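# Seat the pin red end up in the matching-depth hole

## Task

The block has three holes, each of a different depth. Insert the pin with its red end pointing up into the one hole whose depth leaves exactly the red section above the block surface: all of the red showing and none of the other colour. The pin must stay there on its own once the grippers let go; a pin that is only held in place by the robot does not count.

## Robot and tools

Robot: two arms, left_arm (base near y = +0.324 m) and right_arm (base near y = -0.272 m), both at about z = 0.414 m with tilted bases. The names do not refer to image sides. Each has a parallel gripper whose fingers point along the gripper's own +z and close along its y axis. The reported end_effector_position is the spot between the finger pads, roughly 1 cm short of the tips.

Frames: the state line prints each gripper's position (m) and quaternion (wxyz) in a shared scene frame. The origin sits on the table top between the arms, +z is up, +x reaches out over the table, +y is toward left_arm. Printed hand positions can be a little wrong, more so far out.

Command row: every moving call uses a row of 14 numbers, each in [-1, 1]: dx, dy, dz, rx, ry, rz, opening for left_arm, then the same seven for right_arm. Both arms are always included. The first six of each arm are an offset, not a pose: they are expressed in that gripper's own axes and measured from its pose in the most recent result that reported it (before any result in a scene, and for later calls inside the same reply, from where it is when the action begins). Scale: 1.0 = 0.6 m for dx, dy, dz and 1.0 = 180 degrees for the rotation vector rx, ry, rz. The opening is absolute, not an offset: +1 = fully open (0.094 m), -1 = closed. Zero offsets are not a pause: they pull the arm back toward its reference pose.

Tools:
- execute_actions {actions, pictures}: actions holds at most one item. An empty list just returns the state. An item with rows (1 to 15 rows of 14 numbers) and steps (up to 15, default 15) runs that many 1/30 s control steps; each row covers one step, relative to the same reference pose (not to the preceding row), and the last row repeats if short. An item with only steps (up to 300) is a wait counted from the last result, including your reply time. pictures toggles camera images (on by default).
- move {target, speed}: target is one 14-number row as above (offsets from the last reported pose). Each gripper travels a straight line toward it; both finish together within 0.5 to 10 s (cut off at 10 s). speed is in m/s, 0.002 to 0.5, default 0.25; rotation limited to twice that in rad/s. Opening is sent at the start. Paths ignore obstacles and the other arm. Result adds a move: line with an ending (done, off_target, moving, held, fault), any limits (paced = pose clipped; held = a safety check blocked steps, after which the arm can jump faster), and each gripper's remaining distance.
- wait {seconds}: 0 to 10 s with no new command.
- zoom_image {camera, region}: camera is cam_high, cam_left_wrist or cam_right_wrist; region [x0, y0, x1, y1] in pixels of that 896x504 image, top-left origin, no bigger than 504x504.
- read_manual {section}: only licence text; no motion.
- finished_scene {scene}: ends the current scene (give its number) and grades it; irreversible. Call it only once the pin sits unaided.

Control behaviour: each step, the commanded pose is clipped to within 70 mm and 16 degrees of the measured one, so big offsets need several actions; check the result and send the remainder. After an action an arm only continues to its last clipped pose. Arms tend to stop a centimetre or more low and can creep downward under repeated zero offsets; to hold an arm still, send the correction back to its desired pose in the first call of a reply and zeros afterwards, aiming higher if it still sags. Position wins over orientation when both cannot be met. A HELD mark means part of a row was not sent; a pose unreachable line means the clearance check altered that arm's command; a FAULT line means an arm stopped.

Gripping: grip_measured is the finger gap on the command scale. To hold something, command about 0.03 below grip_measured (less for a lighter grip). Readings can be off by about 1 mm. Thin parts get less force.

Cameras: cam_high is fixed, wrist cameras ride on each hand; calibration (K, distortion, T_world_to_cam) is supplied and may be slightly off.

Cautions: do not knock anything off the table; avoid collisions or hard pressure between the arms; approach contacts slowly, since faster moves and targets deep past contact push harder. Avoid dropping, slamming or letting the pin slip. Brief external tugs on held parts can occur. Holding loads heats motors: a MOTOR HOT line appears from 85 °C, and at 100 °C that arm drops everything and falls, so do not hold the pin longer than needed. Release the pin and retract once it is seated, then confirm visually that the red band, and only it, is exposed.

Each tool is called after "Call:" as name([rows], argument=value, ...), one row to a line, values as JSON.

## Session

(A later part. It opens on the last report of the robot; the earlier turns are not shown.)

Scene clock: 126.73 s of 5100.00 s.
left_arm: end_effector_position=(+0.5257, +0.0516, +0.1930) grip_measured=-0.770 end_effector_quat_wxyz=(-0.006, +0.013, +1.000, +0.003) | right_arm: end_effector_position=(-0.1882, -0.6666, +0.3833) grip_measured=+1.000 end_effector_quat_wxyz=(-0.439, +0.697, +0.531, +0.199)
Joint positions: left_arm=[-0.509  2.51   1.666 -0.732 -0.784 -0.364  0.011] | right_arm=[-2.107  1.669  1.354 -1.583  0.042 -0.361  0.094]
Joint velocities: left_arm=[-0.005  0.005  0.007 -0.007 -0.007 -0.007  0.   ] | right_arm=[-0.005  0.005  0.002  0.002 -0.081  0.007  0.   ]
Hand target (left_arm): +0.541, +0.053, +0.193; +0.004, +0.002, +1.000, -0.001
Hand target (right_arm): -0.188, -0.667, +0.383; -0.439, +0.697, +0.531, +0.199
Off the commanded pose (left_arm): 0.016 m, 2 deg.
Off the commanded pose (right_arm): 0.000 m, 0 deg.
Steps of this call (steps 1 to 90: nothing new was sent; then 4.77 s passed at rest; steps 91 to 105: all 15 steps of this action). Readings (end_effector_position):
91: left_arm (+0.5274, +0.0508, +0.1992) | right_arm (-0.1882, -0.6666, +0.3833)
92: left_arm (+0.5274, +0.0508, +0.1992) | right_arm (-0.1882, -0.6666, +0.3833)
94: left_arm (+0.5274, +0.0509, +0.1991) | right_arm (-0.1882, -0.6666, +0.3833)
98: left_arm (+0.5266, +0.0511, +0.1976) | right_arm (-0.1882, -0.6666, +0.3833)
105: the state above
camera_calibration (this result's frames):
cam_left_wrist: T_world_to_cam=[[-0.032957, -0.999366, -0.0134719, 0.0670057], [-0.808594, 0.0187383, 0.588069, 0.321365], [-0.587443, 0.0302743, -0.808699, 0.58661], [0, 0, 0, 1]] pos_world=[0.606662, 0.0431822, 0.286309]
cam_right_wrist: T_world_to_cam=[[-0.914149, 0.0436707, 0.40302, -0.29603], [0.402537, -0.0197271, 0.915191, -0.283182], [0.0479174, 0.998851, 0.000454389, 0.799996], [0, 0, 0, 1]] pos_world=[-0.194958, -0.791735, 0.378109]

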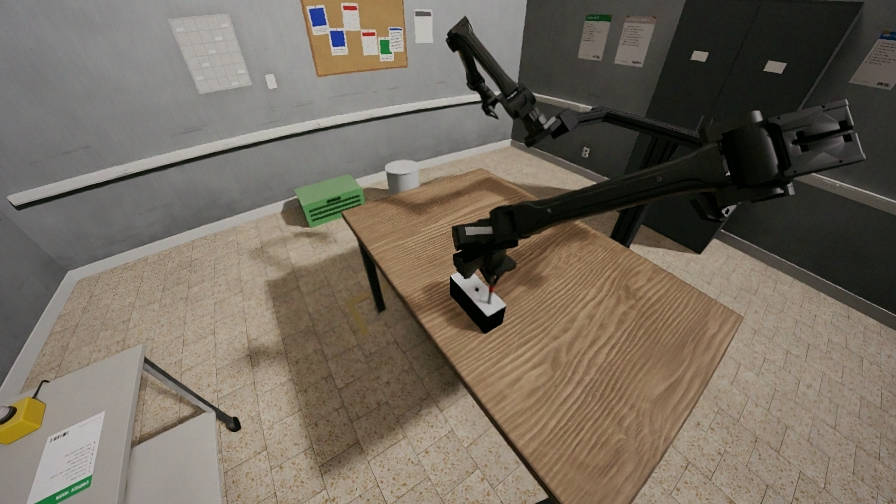

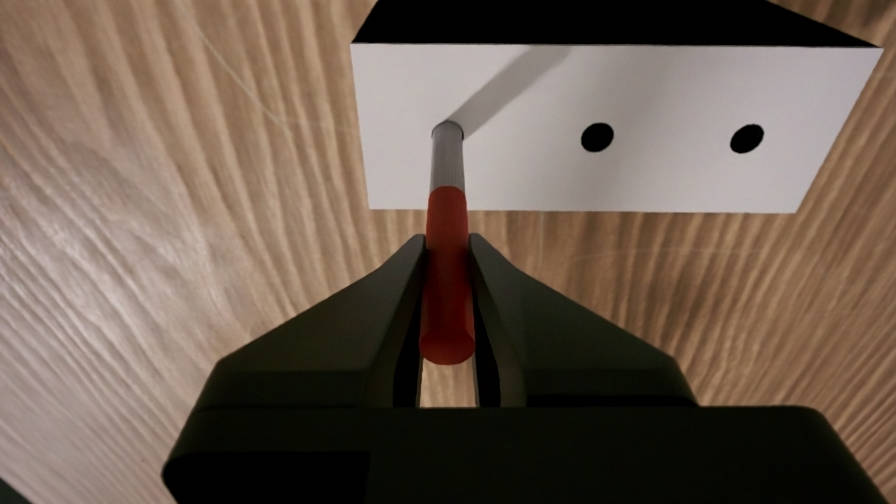

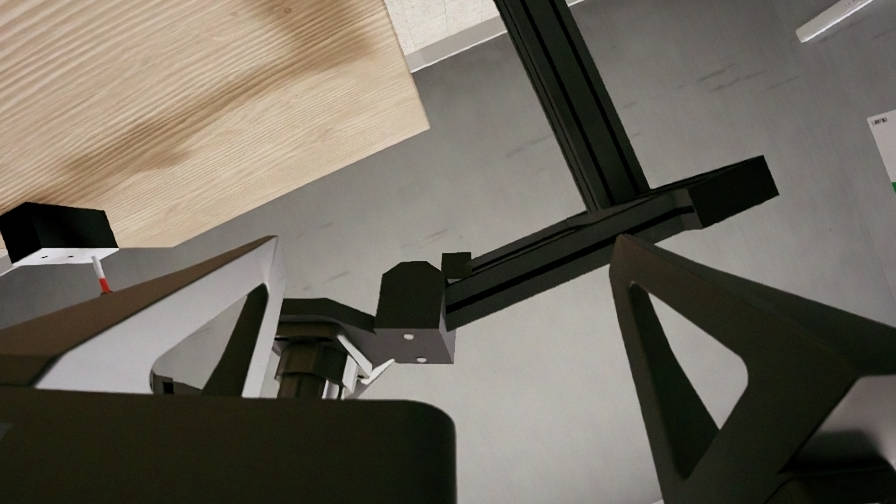

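In. I'll step down with bounded pressure.

Call:
execute_actions([
  {"rows":[[-0.028,0.002,0.004,0.002,-0.008,-0.007,-0.805,0,0,0,0,0,0,1],[-0.029,0.002,0.008,0.002,-0.009,-0.007,-0.805,0,0,0,0,0,0,1],[-0.029,0.002,0.012,0.002,-0.009,-0.007,-0.805,0,0,0,0,0,0,1],[-0.029,0.002,0.016,0.002,-0.009,-0.007,-0.805,0,0,0,0,0,0,1],[-0.029,0.002,0.02,0.002,-0.009,-0.007,-0.805,0,0,0,0,0,0,1],[-0.029,0.002,0.025,0.002,-0.009,-0.007,-0.805,0,0,0,0,0,0,1]]},
], pictures=false)

Call:
execute_actions([
  {"rows":[[-0.028,0.002,0.005,0.002,-0.008,-0.007,-0.805,0,0,0,0,0,0,1],[-0.028,0.002,0.01,0.002,-0.008,-0.007,-0.805,0,0,0,0,0,0,1],[-0.028,0.002,0.015,0.002,-0.008,-0.007,-0.805,0,0,0,0,0,0,1],[-0.028,0.002,0.02,0.002,-0.008,-0.007,-0.805,0,0,0,0,0,0,1],[-0.028,0.002,0.025,0.002,-0.008,-0.007,-0.805,0,0,0,0,0,0,1]]},
])

Scene clock: 144.83 s of 5100.00 s.
left_arm: end_effector_position=(+0.5257, +0.0516, +0.1760) grip_measured=-0.770 end_effector_quat_wxyz=(-0.005, +0.012, +1.000, +0.003) | right_arm: end_effector_position=(-0.1882, -0.6666, +0.3833) grip_measured=+1.000 end_effector_quat_wxyz=(-0.439, +0.697, +0.531, +0.199)
Joint positions: left_arm=[-0.49   2.531  1.668 -0.688 -0.785 -0.336  0.011] | right_arm=[-2.107  1.669  1.354 -1.583  0.042 -0.361  0.094]
Joint velocities: left_arm=[ 0.005 -0.015  0.007 -0.012  0.037  0.066 -0.001] | right_arm=[ 0.005 -0.015  0.002  0.007 -0.066  0.007  0.   ]
Hand target (left_arm): +0.543, +0.053, +0.178; +0.008, +0.002, +1.000, +0.000
Hand target (right_arm): -0.188, -0.667, +0.383; -0.439, +0.697, +0.531, +0.199
Off the commanded pose (left_arm): 0.017 m, 2 deg.
Off the commanded pose (right_arm): 0.000 m, 0 deg.
Steps of this call (steps 1 to 90: nothing new was sent; then 14.60 s passed at rest; steps 91 to 105: all 15 steps of this action). Readings (end_effector_position):
91: left_arm (+0.5260, +0.0514, +0.1930) | right_arm (-0.1882, -0.6666, +0.3833)
92: left_arm (+0.5265, +0.0513, +0.1927) | right_arm (-0.1882, -0.6666, +0.3833)
94: left_arm (+0.5272, +0.0513, +0.1912) | right_arm (-0.1882, -0.6666, +0.3833)
98: left_arm (+0.5262, +0.0515, +0.1831) | right_arm (-0.1882, -0.6666, +0.3833)
105: the state above

Scene clock: 145.33 s of 5100.00 s.
left_arm: end_effector_position=(+0.5268, +0.0516, +0.1735) grip_measured=-0.770 end_effector_quat_wxyz=(-0.003, +0.018, +1.000, +0.003) | right_arm: end_effector_position=(-0.1882, -0.6666, +0.3833) grip_measured=+1.000 end_effector_quat_wxyz=(-0.439, +0.697, +0.531, +0.199)
Joint positions: left_arm=[-0.487  2.534  1.668 -0.677 -0.786 -0.314  0.011] | right_arm=[-2.107  1.669  1.354 -1.583  0.042 -0.361  0.094]
Joint velocities: left_arm=[ 0.005 -0.005 -0.002 -0.002  0.022  0.022 -0.   ] | right_arm=[-0.005  0.005  0.002 -0.017  0.007  0.007  0.   ]
Hand target (left_arm): +0.542, +0.054, +0.161; +0.008, +0.000, +1.000, +0.001
Hand target (right_arm): -0.188, -0.667, +0.383; -0.439, +0.697, +0.531, +0.199
Off the commanded pose (left_arm): 0.020 m, 2 deg.
Off the commanded pose (right_arm): 0.000 m, 0 deg.
Steps of this call (steps 1 to 15: all 15 steps of this action). Readings (end_effector_position):
1: left_arm (+0.5262, +0.0517, +0.1759) | right_arm (-0.1882, -0.6666, +0.3833)
2: left_arm (+0.5263, +0.0515, +0.1754) | right_arm (-0.1882, -0.6666, +0.3833)
4: left_arm (+0.5267, +0.0516, +0.1739) | right_arm (-0.1882, -0.6666, +0.3833)
8: left_arm (+0.5268, +0.0516, +0.1735) | right_arm (-0.1882, -0.6666, +0.3833)
15: the state above
camera_calibration (this result's frames):
cam_left_wrist: T_world_to_cam=[[-0.0440222, -0.998942, -0.0133129, 0.0725785], [-0.812963, 0.0280748, 0.581639, 0.336627], [-0.580649, 0.036428, -0.813338, 0.56832], [0, 0, 0, 1]] pos_world=[0.606855, 0.0423483, 0.267407]
cam_right_wrist: T_world_to_cam=[[-0.914149, 0.0436707, 0.40302, -0.29603], [0.402537, -0.0197271, 0.915191, -0.283182], [0.0479174, 0.998851, 0.000454389, 0.799996], [0, 0, 0, 1]] pos_world=[-0.194958, -0.791735, 0.378109]

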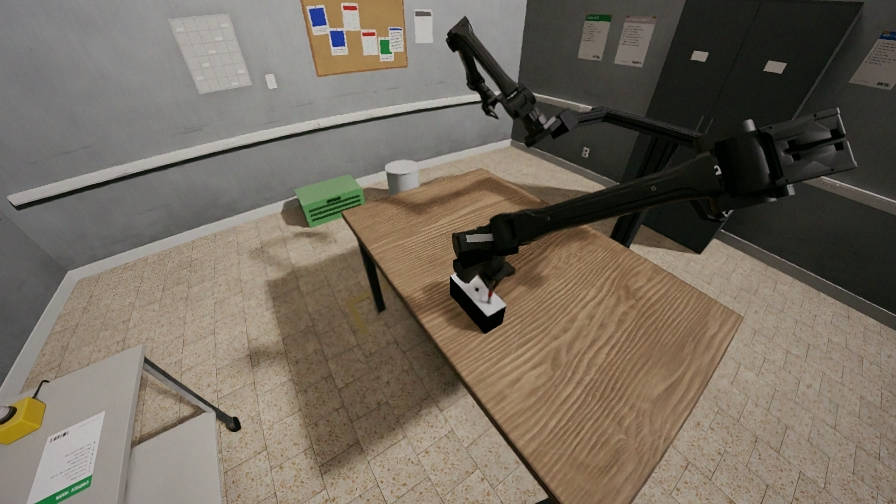

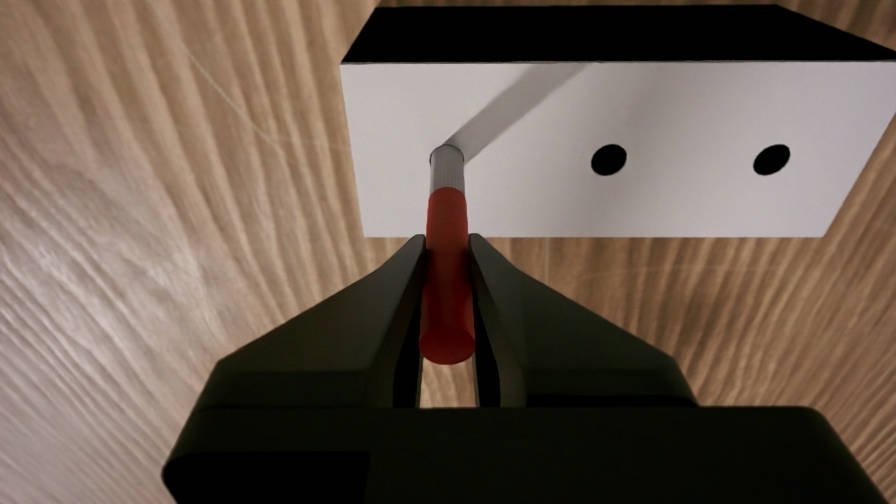

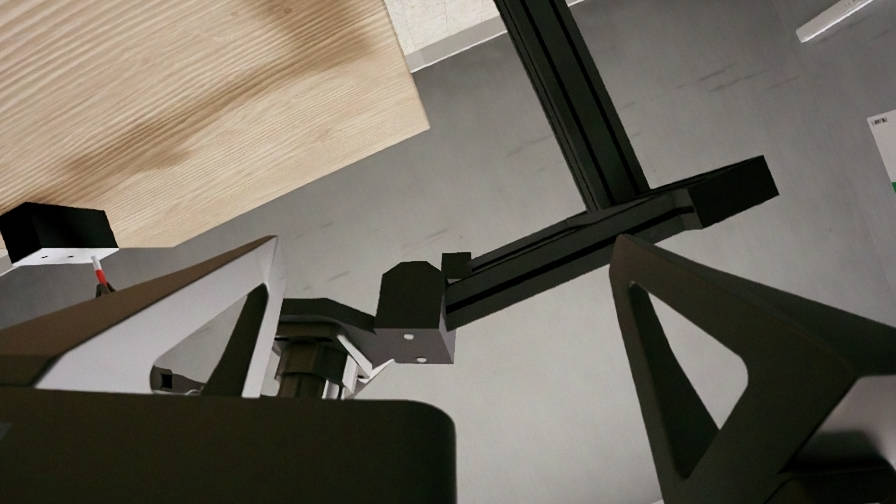

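Call:
move(target=[-0.008,0,-0.1,0.002,-0.004,-0.005,-0.805,0,0,0,0,0,0,1], speed=0.04)

Scene clock: 151.07 s of 5100.00 s.
left_arm: end_effector_position=(+0.5265, +0.0555, +0.2105) grip_measured=-0.770 end_effector_quat_wxyz=(-0.009, +0.009, +1.000, +0.002) | right_arm: end_effector_position=(-0.1882, -0.6666, +0.3833) grip_measured=+1.000 end_effector_quat_wxyz=(-0.439, +0.697, +0.531, +0.199)
Joint positions: left_arm=[-0.524  2.481  1.659 -0.773 -0.779 -0.396  0.011] | right_arm=[-2.107  1.669  1.354 -1.583  0.042 -0.361  0.094]
Joint velocities: left_arm=[-0.005  0.005 -0.007  0.002  0.007 -0.037  0.   ] | right_arm=[-0.005  0.005  0.002  0.007 -0.022  0.007  0.   ]
Hand target (left_arm): +0.532, +0.051, +0.233; +0.004, +0.011, +1.000, -0.001
Hand target (right_arm): -0.188, -0.667, +0.383; -0.439, +0.697, +0.531, +0.199
Off the commanded pose (left_arm): 0.024 m, 1 deg.
Off the commanded pose (right_arm): 0.000 m, 0 deg.
After step 90, 0.83 s passed at rest.
move: off_target (left_arm)
camera_calibration (this result's frames):
cam_left_wrist: T_world_to_cam=[[-0.0245292, -0.999636, -0.0112006, 0.0663387], [-0.80588, 0.0131423, 0.591933, 0.309752], [-0.59157, 0.023546, -0.80591, 0.603055], [0, 0, 0, 1]] pos_world=[0.607999, 0.0480442, 0.303398]
cam_right_wrist: T_world_to_cam=[[-0.914149, 0.0436707, 0.40302, -0.29603], [0.402537, -0.0197271, 0.915191, -0.283182], [0.0479174, 0.998851, 0.000454389, 0.799996], [0, 0, 0, 1]] pos_world=[-0.194958, -0.791735, 0.378109]

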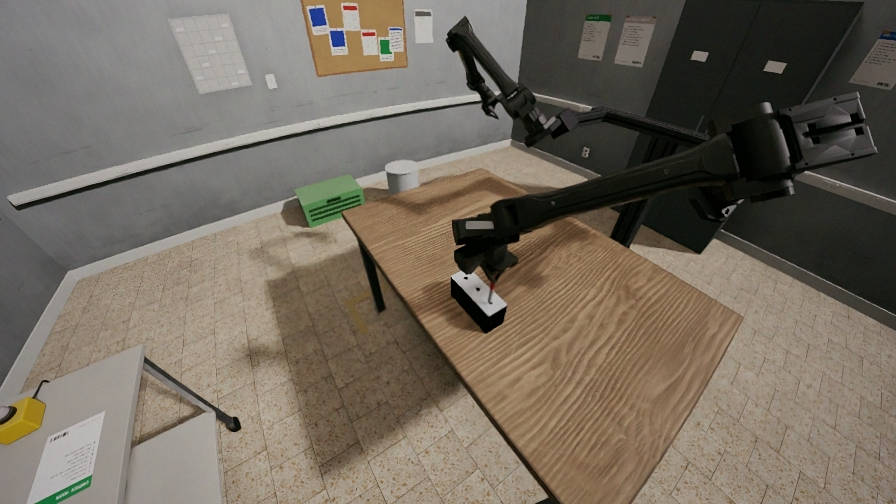

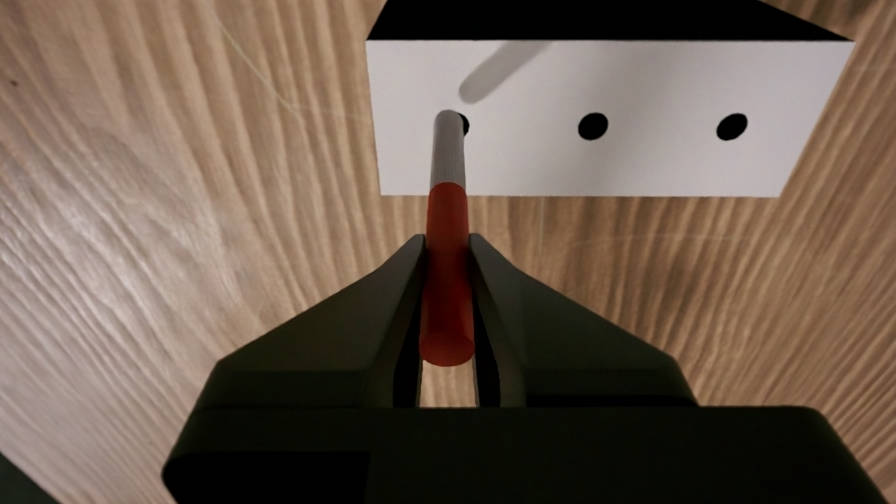

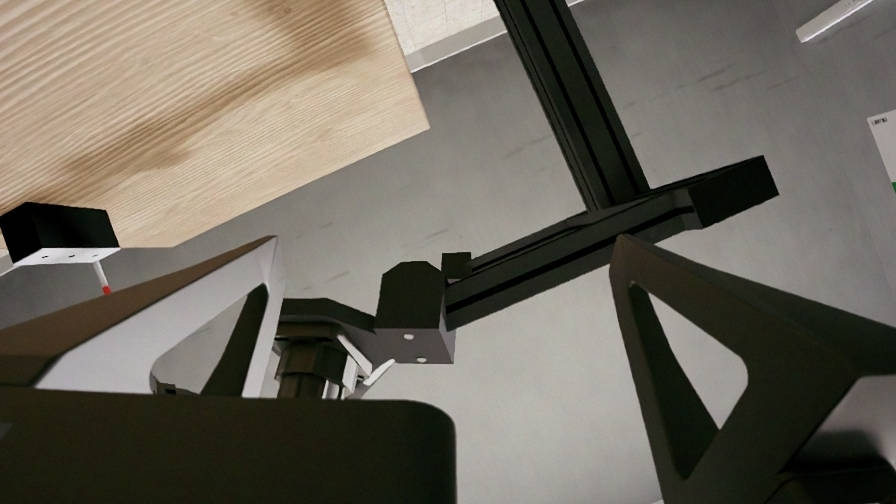

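Call:
execute_actions([
  {"rows":[[-0.01,-0.012,-0.04,0.002,-0.007,0,-0.805,0,0,0,0,0,0,1],[-0.011,-0.02,-0.04,0.002,-0.006,0,-0.805,0,0,0,0,0,0,1],[-0.012,-0.03,-0.04,0.002,-0.005,0,-0.805,0,0,0,0,0,0,1],[-0.013,-0.04,-0.04,0.002,-0.004,0,-0.805,0,0,0,0,0,0,1],[-0.014,-0.05,-0.04,0.002,-0.003,0,-0.805,0,0,0,0,0,0,1],[-0.015,-0.06,-0.04,0.002,-0.003,0,-0.805,0,0,0,0,0,0,1],[-0.016,-0.07,-0.04,0.002,-0.003,0,-0.805,0,0,0,0,0,0,1],[-0.017,-0.08,-0.04,0.002,-0.003,0,-0.805,0,0,0,0,0,0,1],[-0.018,-0.09,-0.04,0.002,-0.003,0,-0.805,0,0,0,0,0,0,1],[-0.018,-0.097,-0.04,0.002,-0.003,0,-0.805,0,0,0,0,0,0,1],[-0.018,-0.102,-0.04,0.002,-0.003,0,-0.805,0,0,0,0,0,0,1],[-0.018,-0.106,-0.04,0.002,-0.003,0,-0.805,0,0,0,0,0,0,1]]},
], pictures=false)

Call:
wait(seconds=0.5)

Scene clock: 164.80 s of 5100.00 s.
left_arm: end_effector_position=(+0.5307, +0.0100, +0.2126) grip_measured=-0.770 end_effector_quat_wxyz=(-0.016, +0.008, +1.000, +0.005) | right_arm: end_effector_position=(-0.1882, -0.6666, +0.3833) grip_measured=+1.000 end_effector_quat_wxyz=(-0.439, +0.697, +0.531, +0.199)
Joint positions: left_arm=[-0.57   2.592  1.814 -0.885 -0.776 -0.477  0.011] | right_arm=[-2.107  1.669  1.354 -1.583  0.042 -0.361  0.094]
Joint velocities: left_arm=[-0.151  0.161  0.061 -0.115 -0.007 -0.095  0.001] | right_arm=[-0.005  0.005  0.007  0.002 -0.007 -0.022  0.   ]
Hand target (left_arm): +0.536, -0.008, +0.234; -0.004, +0.009, +1.000, -0.002
Hand target (right_arm): -0.188, -0.667, +0.383; -0.439, +0.697, +0.531, +0.199
Off the commanded pose (left_arm): 0.029 m, 2 deg.
Off the commanded pose (right_arm): 0.000 m, 0 deg.
Steps of this call (steps 1 to 90: nothing new was sent; then 10.23 s passed at rest; steps 91 to 105: all 15 steps of this action). Readings (end_effector_position):
91: left_arm (+0.5262, +0.0557, +0.2105) | right_arm (-0.1882, -0.6666, +0.3833)
92: left_arm (+0.5252, +0.0561, +0.2105) | right_arm (-0.1882, -0.6666, +0.3833)
94: left_arm (+0.5236, +0.0567, +0.2107) | right_arm (-0.1882, -0.6666, +0.3833)
98: left_arm (+0.5306, +0.0463, +0.2108) | right_arm (-0.1882, -0.6666, +0.3833)
105: the state above

Scene clock: 165.30 s of 5100.00 s.
left_arm: end_effector_position=(+0.5217, +0.0007, +0.2129) grip_measured=-0.770 end_effector_quat_wxyz=(-0.019, +0.015, +1.000, +0.006) | right_arm: end_effector_position=(-0.1882, -0.6666, +0.3833) grip_measured=+1.000 end_effector_quat_wxyz=(-0.439, +0.697, +0.531, +0.199)
Joint positions: left_arm=[-0.585  2.607  1.816 -0.895 -0.774 -0.49   0.011] | right_arm=[-2.107  1.669  1.354 -1.583  0.042 -0.361  0.094]
Joint velocities: left_arm=[ 0.005 -0.005  0.012 -0.007 -0.022  0.022 -0.   ] | right_arm=[-0.005  0.015 -0.007 -0.017  0.022  0.007  0.   ]
Hand target (left_arm): +0.536, -0.008, +0.234; -0.004, +0.009, +1.000, -0.002
Hand target (right_arm): -0.188, -0.667, +0.383; -0.439, +0.697, +0.531, +0.199
Off the commanded pose (left_arm): 0.027 m, 2 deg.
Off the commanded pose (right_arm): 0.000 m, 0 deg.
Steps of this call (steps 1 to 15: nothing new was sent). Readings (end_effector_position):
1: left_arm (+0.5279, +0.0068, +0.2129) | right_arm (-0.1882, -0.6666, +0.3833)
2: left_arm (+0.5252, +0.0043, +0.2130) | right_arm (-0.1882, -0.6666, +0.3833)
4: left_arm (+0.5219, +0.0012, +0.2128) | right_arm (-0.1882, -0.6666, +0.3833)
8: left_arm (+0.5213, +0.0007, +0.2128) | right_arm (-0.1882, -0.6666, +0.3833)
15: the state above
camera_calibration (this result's frames):
cam_left_wrist: T_world_to_cam=[[-0.037218, -0.999118, -0.0194603, 0.0197957], [-0.793634, 0.0177186, 0.608138, 0.295283], [-0.607256, 0.0380781, -0.793593, 0.608997], [0, 0, 0, 1]] pos_world=[0.604901, -0.00864317, 0.304108]
cam_right_wrist: T_world_to_cam=[[-0.914149, 0.0436707, 0.40302, -0.29603], [0.402537, -0.0197271, 0.915191, -0.283182], [0.0479174, 0.998851, 0.000454389, 0.799996], [0, 0, 0, 1]] pos_world=[-0.194958, -0.791735, 0.378109]

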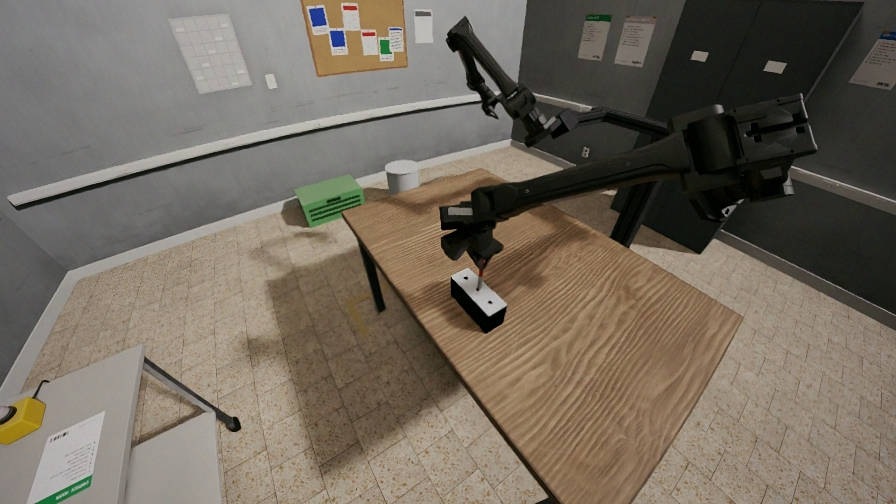

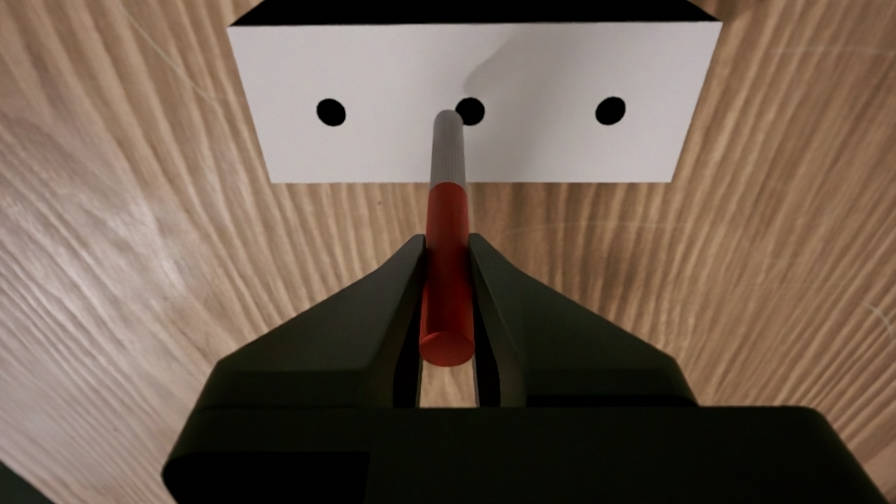

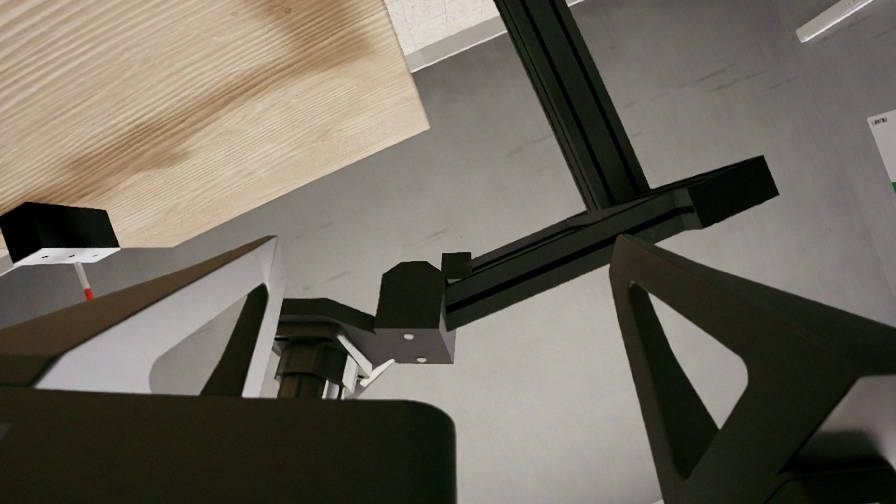

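Call:
execute_actions([
  {"rows":[[-0.024,-0.0135,-0.033,0.005,-0.0095,-0.004,-0.805,0,0,0,0,0,0,1],[-0.024,-0.0135,-0.03,0.005,-0.0095,-0.004,-0.805,0,0,0,0,0,0,1],[-0.025,-0.0135,-0.026,0.005,-0.0095,-0.004,-0.805,0,0,0,0,0,0,1],[-0.025,-0.0135,-0.022,0.005,-0.0095,-0.004,-0.805,0,0,0,0,0,0,1],[-0.026,-0.0135,-0.018,0.005,-0.0095,-0.004,-0.805,0,0,0,0,0,0,1],[-0.026,-0.0135,-0.014,0.005,-0.0095,-0.004,-0.805,0,0,0,0,0,0,1],[-0.027,-0.0135,-0.011,0.005,-0.0095,-0.004,-0.805,0,0,0,0,0,0,1],[-0.027,-0.0135,-0.008,0.005,-0.0095,-0.004,-0.805,0,0,0,0,0,0,1]]},
], pictures=false)

Call:
wait(seconds=0.3)

Call:
zoom_image(camera="cam_left_wrist", region=[380, 70, 520, 190])

Scene clock: 177.63 s of 5100.00 s.
left_arm: end_effector_position=(+0.5211, -0.0017, +0.2105) grip_measured=-0.770 end_effector_quat_wxyz=(-0.019, +0.017, +1.000, +0.007) | right_arm: end_effector_position=(-0.1882, -0.6666, +0.3833) grip_measured=+1.000 end_effector_quat_wxyz=(-0.439, +0.697, +0.531, +0.199)
Joint positions: left_arm=[-0.585  2.615  1.823 -0.895 -0.774 -0.488  0.011] | right_arm=[-2.107  1.669  1.354 -1.583  0.042 -0.361  0.094]
Joint velocities: left_arm=[-0.015  0.015 -0.032  0.012 -0.007 -0.066 -0.001] | right_arm=[-0.005  0.005 -0.002  0.002 -0.081  0.007  0.   ]
Hand target (left_arm): +0.538, -0.007, +0.218; -0.004, +0.008, +1.000, -0.002
Hand target (right_arm): -0.188, -0.667, +0.383; -0.439, +0.697, +0.531, +0.199
Off the commanded pose (left_arm): 0.019 m, 2 deg.
Off the commanded pose (right_arm): 0.000 m, 0 deg.
Steps of this call (steps 1 to 90: nothing new was sent; then 8.83 s passed at rest; steps 91 to 105: all 15 steps of this action). Readings (end_effector_position):
91: left_arm (+0.5217, +0.0007, +0.2129) | right_arm (-0.1882, -0.6666, +0.3833)
92: left_arm (+0.5217, +0.0007, +0.2129) | right_arm (-0.1882, -0.6666, +0.3833)
94: left_arm (+0.5217, +0.0007, +0.2129) | right_arm (-0.1882, -0.6666, +0.3833)
98: left_arm (+0.5223, +0.0001, +0.2126) | right_arm (-0.1882, -0.6666, +0.3833)
105: the state above

Scene clock: 177.93 s of 5100.00 s.
left_arm: end_effector_position=(+0.5206, -0.0020, +0.2100) grip_measured=-0.770 end_effector_quat_wxyz=(-0.020, +0.017, +1.000, +0.007) | right_arm: end_effector_position=(-0.1882, -0.6666, +0.3833) grip_measured=+1.000 end_effector_quat_wxyz=(-0.439, +0.697, +0.531, +0.199)
Joint positions: left_arm=[-0.585  2.616  1.823 -0.895 -0.774 -0.487  0.011] | right_arm=[-2.107  1.669  1.354 -1.583  0.042 -0.361  0.094]
Joint velocities: left_arm=[-0.015 -0.005 -0.002 -0.012 -0.022  0.022 -0.001] | right_arm=[-0.005 -0.005 -0.012  0.017 -0.066  0.066  0.   ]
Hand target (left_arm): +0.538, -0.007, +0.218; -0.004, +0.008, +1.000, -0.001
Hand target (right_arm): -0.188, -0.667, +0.383; -0.439, +0.697, +0.531, +0.199
Off the commanded pose (left_arm): 0.020 m, 2 deg.
Off the commanded pose (right_arm): 0.000 m, 0 deg.
Steps of this call (steps 1 to 9: nothing new was sent). Readings (end_effector_position):
1: left_arm (+0.5208, -0.0019, +0.2102) | right_arm (-0.1882, -0.6666, +0.3833)
2: left_arm (+0.5208, -0.0019, +0.2102) | right_arm (-0.1882, -0.6666, +0.3833)
4: left_arm (+0.5206, -0.0020, +0.2100) | right_arm (-0.1882, -0.6666, +0.3833)
8: left_arm (+0.5206, -0.0020, +0.2100) | right_arm (-0.1882, -0.6666, +0.3833)
9: the state above
camera_calibration (this result's frames):
cam_left_wrist: T_world_to_cam=[[-0.0425573, -0.998891, -0.0201359, 0.0199484], [-0.792478, 0.0214763, 0.609523, 0.295338], [-0.608414, 0.0418969, -0.792513, 0.606508], [0, 0, 0, 1]] pos_world=[0.603906, -0.0118273, 0.301052]
cam_right_wrist: T_world_to_cam=[[-0.914149, 0.0436707, 0.40302, -0.29603], [0.402537, -0.0197271, 0.915191, -0.283182], [0.0479174, 0.998851, 0.000454389, 0.799996], [0, 0, 0, 1]] pos_world=[-0.194958, -0.791735, 0.378109]

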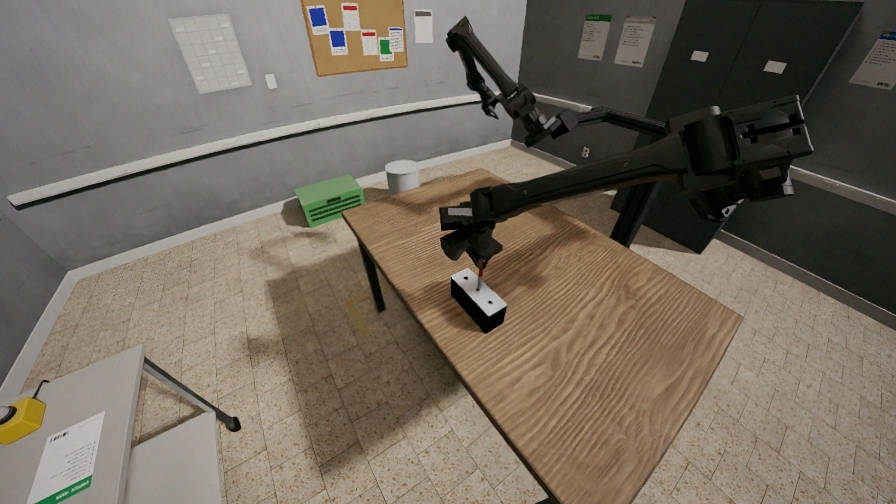

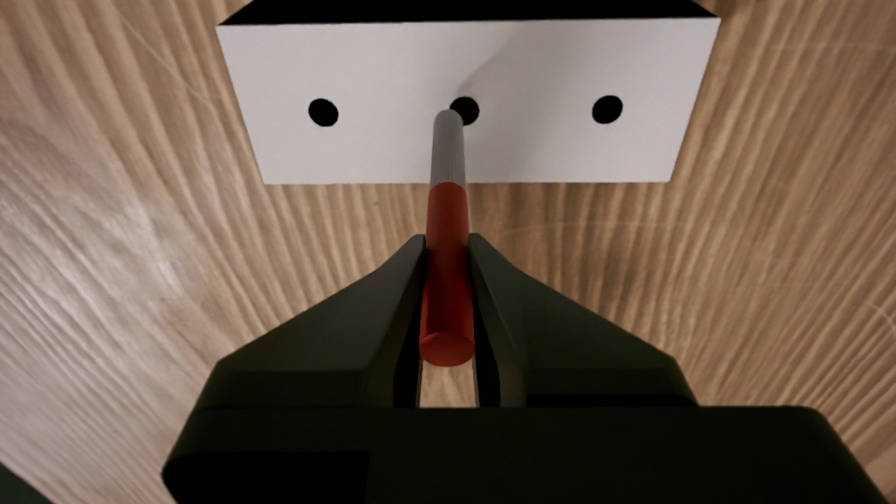

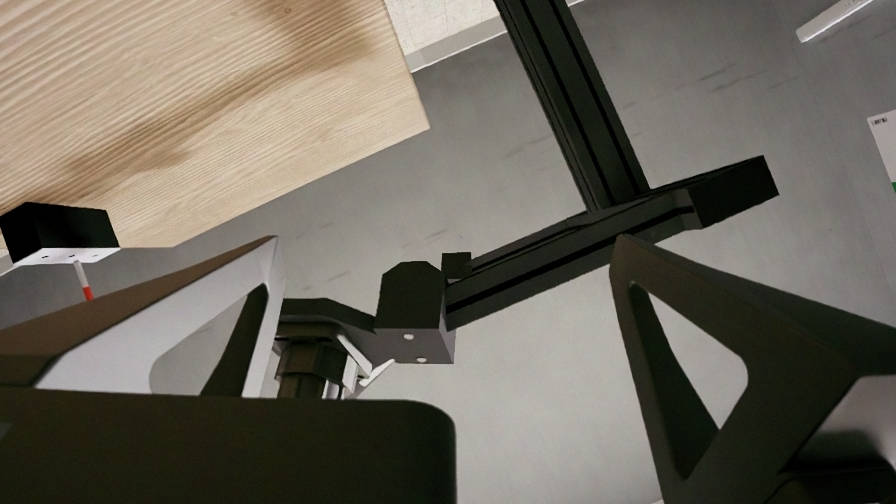

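Region (380, 70, 520, 190) of cam_left_wrist's 896x504 image, scaled by 3.600, with more detail than that image has; it fills the top 432 rows of this view, and the rest is white.

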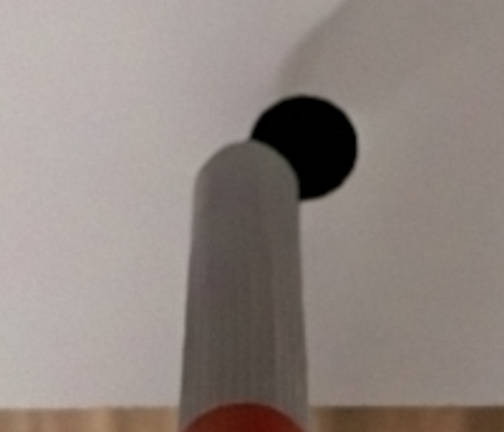

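Call:
execute_actions([
  {"rows":[[-0.029,-0.011,-0.011,0.005,-0.01,-0.006,-0.805,0,0,0,0,0,0,1],[-0.03,-0.013,-0.008,0.005,-0.01,-0.006,-0.805,0,0,0,0,0,0,1],[-0.03,-0.015,-0.006,0.005,-0.01,-0.006,-0.805,0,0,0,0,0,0,1],[-0.031,-0.017,-0.003,0.005,-0.01,-0.006,-0.805,0,0,0,0,0,0,1]]},
])

Call:
zoom_image(camera="cam_left_wrist", region=[380, 70, 520, 190])

Scene clock: 183.70 s of 5100.00 s.
left_arm: end_effector_position=(+0.5208, -0.0085, +0.2043) grip_measured=-0.770 end_effector_quat_wxyz=(-0.020, +0.018, +1.000, +0.007) | right_arm: end_effector_position=(-0.1882, -0.6666, +0.3833) grip_measured=+1.000 end_effector_quat_wxyz=(-0.439, +0.697, +0.531, +0.199)
Joint positions: left_arm=[-0.585  2.638  1.845 -0.894 -0.774 -0.485  0.011] | right_arm=[-2.107  1.669  1.354 -1.583  0.042 -0.361  0.094]
Joint velocities: left_arm=[-0.005 -0.015 -0.007 -0.002 -0.051 -0.007 -0.   ] | right_arm=[ 0.005 -0.005  0.002  0.002 -0.022  0.051  0.   ]
Hand target (left_arm): +0.538, -0.012, +0.211; -0.004, +0.008, +1.000, -0.001
Hand target (right_arm): -0.188, -0.667, +0.383; -0.439, +0.697, +0.531, +0.199
Off the commanded pose (left_arm): 0.020 m, 2 deg.
Off the commanded pose (right_arm): 0.000 m, 0 deg.
Steps of this call (steps 1 to 90: nothing new was sent; then 2.27 s passed at rest; steps 91 to 105: all 15 steps of this action). Readings (end_effector_position):
91: left_arm (+0.5208, -0.0020, +0.2101) | right_arm (-0.1882, -0.6666, +0.3833)
92: left_arm (+0.5210, -0.0023, +0.2099) | right_arm (-0.1882, -0.6666, +0.3833)
94: left_arm (+0.5224, -0.0039, +0.2091) | right_arm (-0.1882, -0.6666, +0.3833)
98: left_arm (+0.5234, -0.0072, +0.2066) | right_arm (-0.1882, -0.6666, +0.3833)
105: the state above
camera_calibration (this result's frames):
cam_left_wrist: T_world_to_cam=[[-0.0439153, -0.998838, -0.0198303, 0.0139551], [-0.792724, 0.0227593, 0.609156, 0.299378], [-0.607997, 0.0424712, -0.792802, 0.602226], [0, 0, 0, 1]] pos_world=[0.604089, -0.0184521, 0.295355]
cam_right_wrist: T_world_to_cam=[[-0.914149, 0.0436707, 0.40302, -0.29603], [0.402537, -0.0197271, 0.915191, -0.283182], [0.0479174, 0.998851, 0.000454389, 0.799996], [0, 0, 0, 1]] pos_world=[-0.194958, -0.791735, 0.378109]

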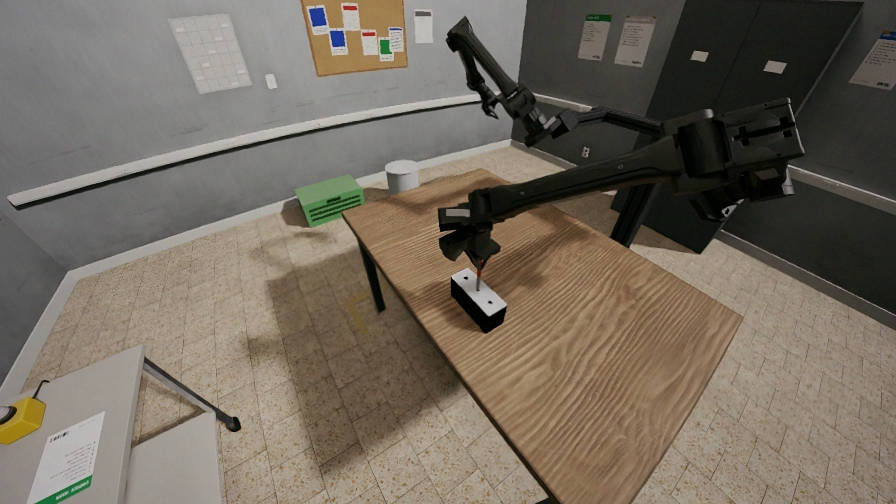

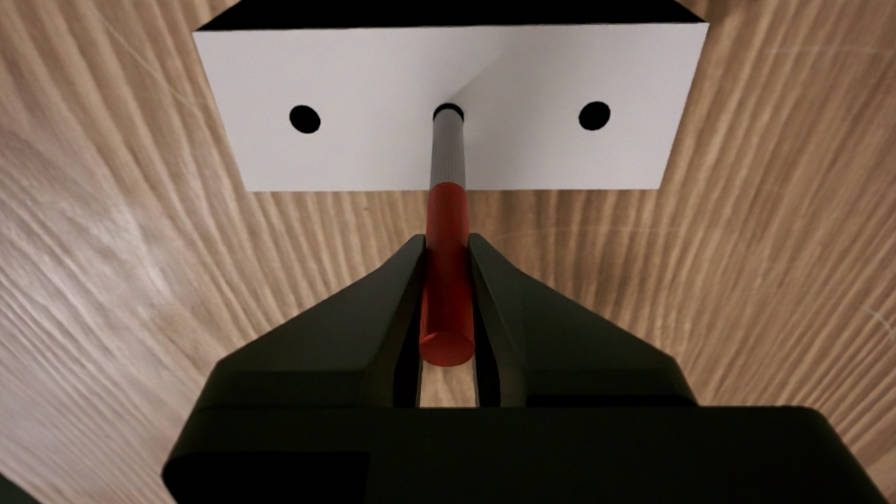

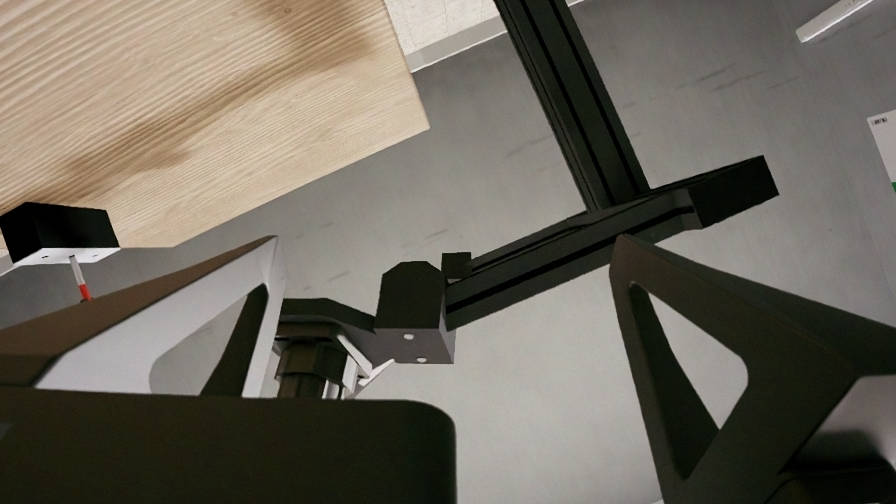

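Region (380, 70, 520, 190) of cam_left_wrist's 896x504 image, scaled by 3.600, with more detail than that image has; it fills the top 432 rows of this view, and the rest is white.

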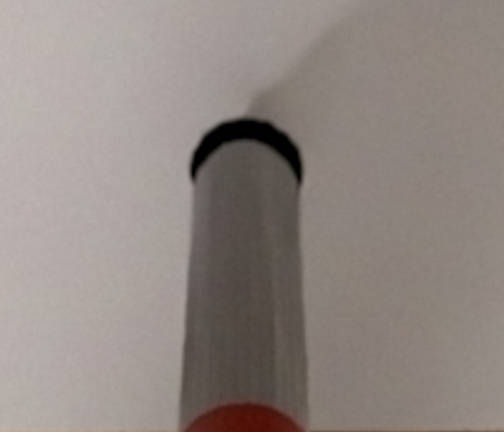

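Call:
execute_actions([
  {"rows":[[-0.03,-0.004,-0.010,0.005,-0.01,-0.006,-0.805,0,0,0,0,0,0,1],[-0.03,-0.002,-0.008,0.005,-0.009,-0.007,-0.805,0,0,0,0,0,0,1],[-0.03,0,-0.006,0.004,-0.009,-0.008,-0.805,0,0,0,0,0,0,1],[-0.03,0.0015,-0.0035,0.004,-0.009,-0.008,-0.805,0,0,0,0,0,0,1]]},
])

Call:
zoom_image(camera="cam_left_wrist", region=[380, 70, 520, 190])

Scene clock: 190.73 s of 5100.00 s.
left_arm: end_effector_position=(+0.5223, -0.0090, +0.2039) grip_measured=-0.770 end_effector_quat_wxyz=(-0.017, +0.017, +1.000, +0.005) | right_arm: end_effector_position=(-0.1882, -0.6666, +0.3833) grip_measured=+1.000 end_effector_quat_wxyz=(-0.439, +0.697, +0.531, +0.199)
Joint positions: left_arm=[-0.584  2.638  1.845 -0.886 -0.774 -0.481  0.011] | right_arm=[-2.107  1.669  1.354 -1.583  0.042 -0.361  0.094]
Joint velocities: left_arm=[ 0.015 -0.005 -0.007  0.007  0.007  0.037  0.002] | right_arm=[-0.005 -0.015 -0.012 -0.007 -0.007  0.007  0.   ]
Hand target (left_arm): +0.539, -0.008, +0.206; -0.006, +0.005, +1.000, +0.001
Hand target (right_arm): -0.188, -0.667, +0.383; -0.439, +0.697, +0.531, +0.199
Off the commanded pose (left_arm): 0.017 m, 2 deg.
Off the commanded pose (right_arm): 0.000 m, 0 deg.
Steps of this call (steps 1 to 90: nothing new was sent; then 3.53 s passed at rest; steps 91 to 105: all 15 steps of this action). Readings (end_effector_position):
91: left_arm (+0.5209, -0.0086, +0.2043) | right_arm (-0.1882, -0.6666, +0.3833)
92: left_arm (+0.5211, -0.0087, +0.2042) | right_arm (-0.1882, -0.6666, +0.3833)
94: left_arm (+0.5214, -0.0089, +0.2042) | right_arm (-0.1882, -0.6666, +0.3833)
98: left_arm (+0.5221, -0.0093, +0.2042) | right_arm (-0.1882, -0.6666, +0.3833)
105: the state above
camera_calibration (this result's frames):
cam_left_wrist: T_world_to_cam=[[-0.0422269, -0.998956, -0.0174365, 0.0122007], [-0.795488, 0.0230567, 0.60553, 0.302965], [-0.604496, 0.0394402, -0.795631, 0.601523], [0, 0, 0, 1]] pos_world=[0.605139, -0.0185215, 0.295349]
cam_right_wrist: T_world_to_cam=[[-0.914149, 0.0436707, 0.40302, -0.29603], [0.402537, -0.0197271, 0.915191, -0.283182], [0.0479174, 0.998851, 0.000454389, 0.799996], [0, 0, 0, 1]] pos_world=[-0.194958, -0.791735, 0.378109]

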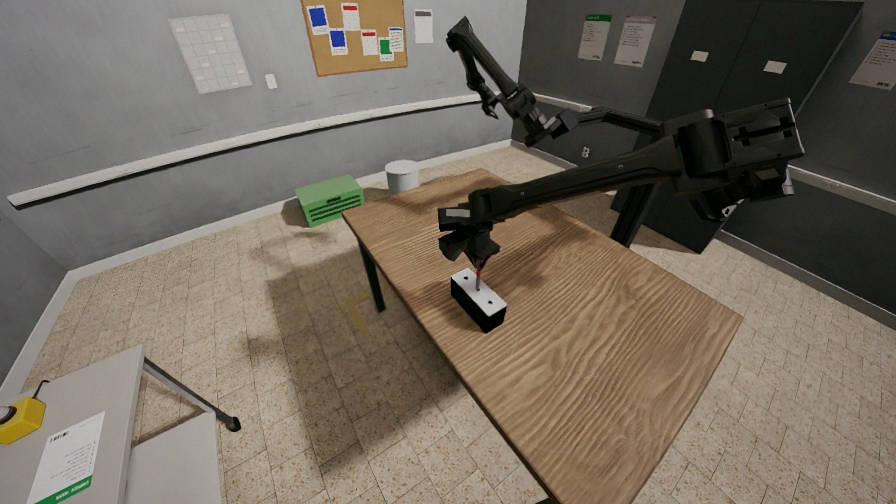

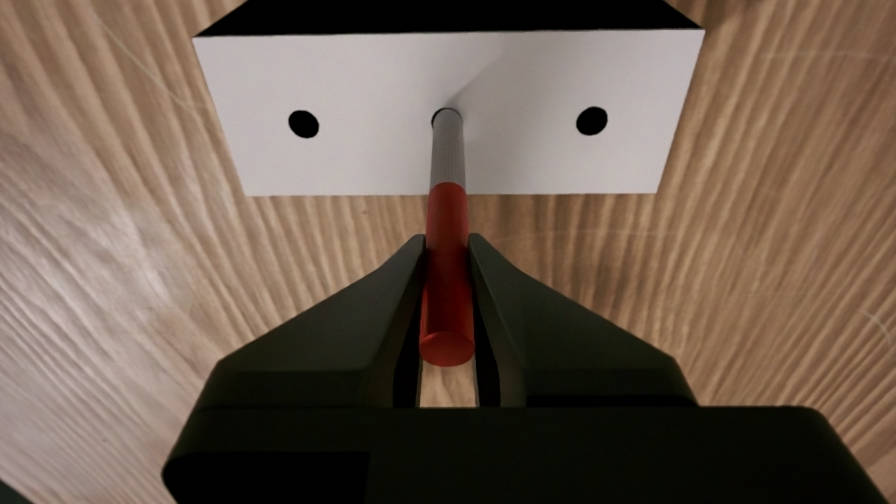

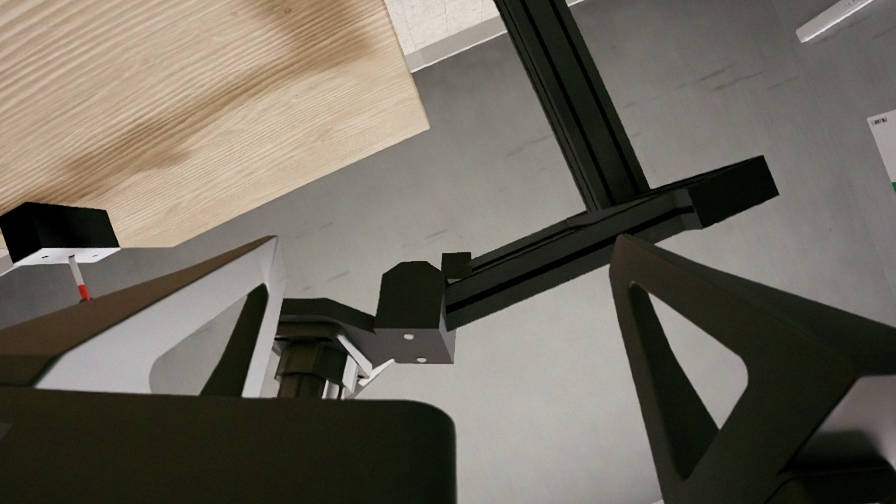

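Region (380, 70, 520, 190) of cam_left_wrist's 896x504 image, scaled by 3.600, with more detail than that image has; it fills the top 432 rows of this view, and the rest is white.

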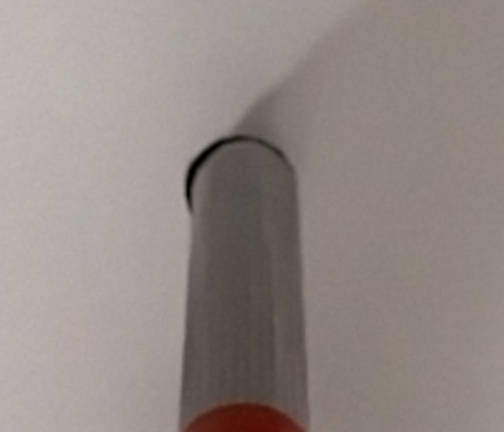

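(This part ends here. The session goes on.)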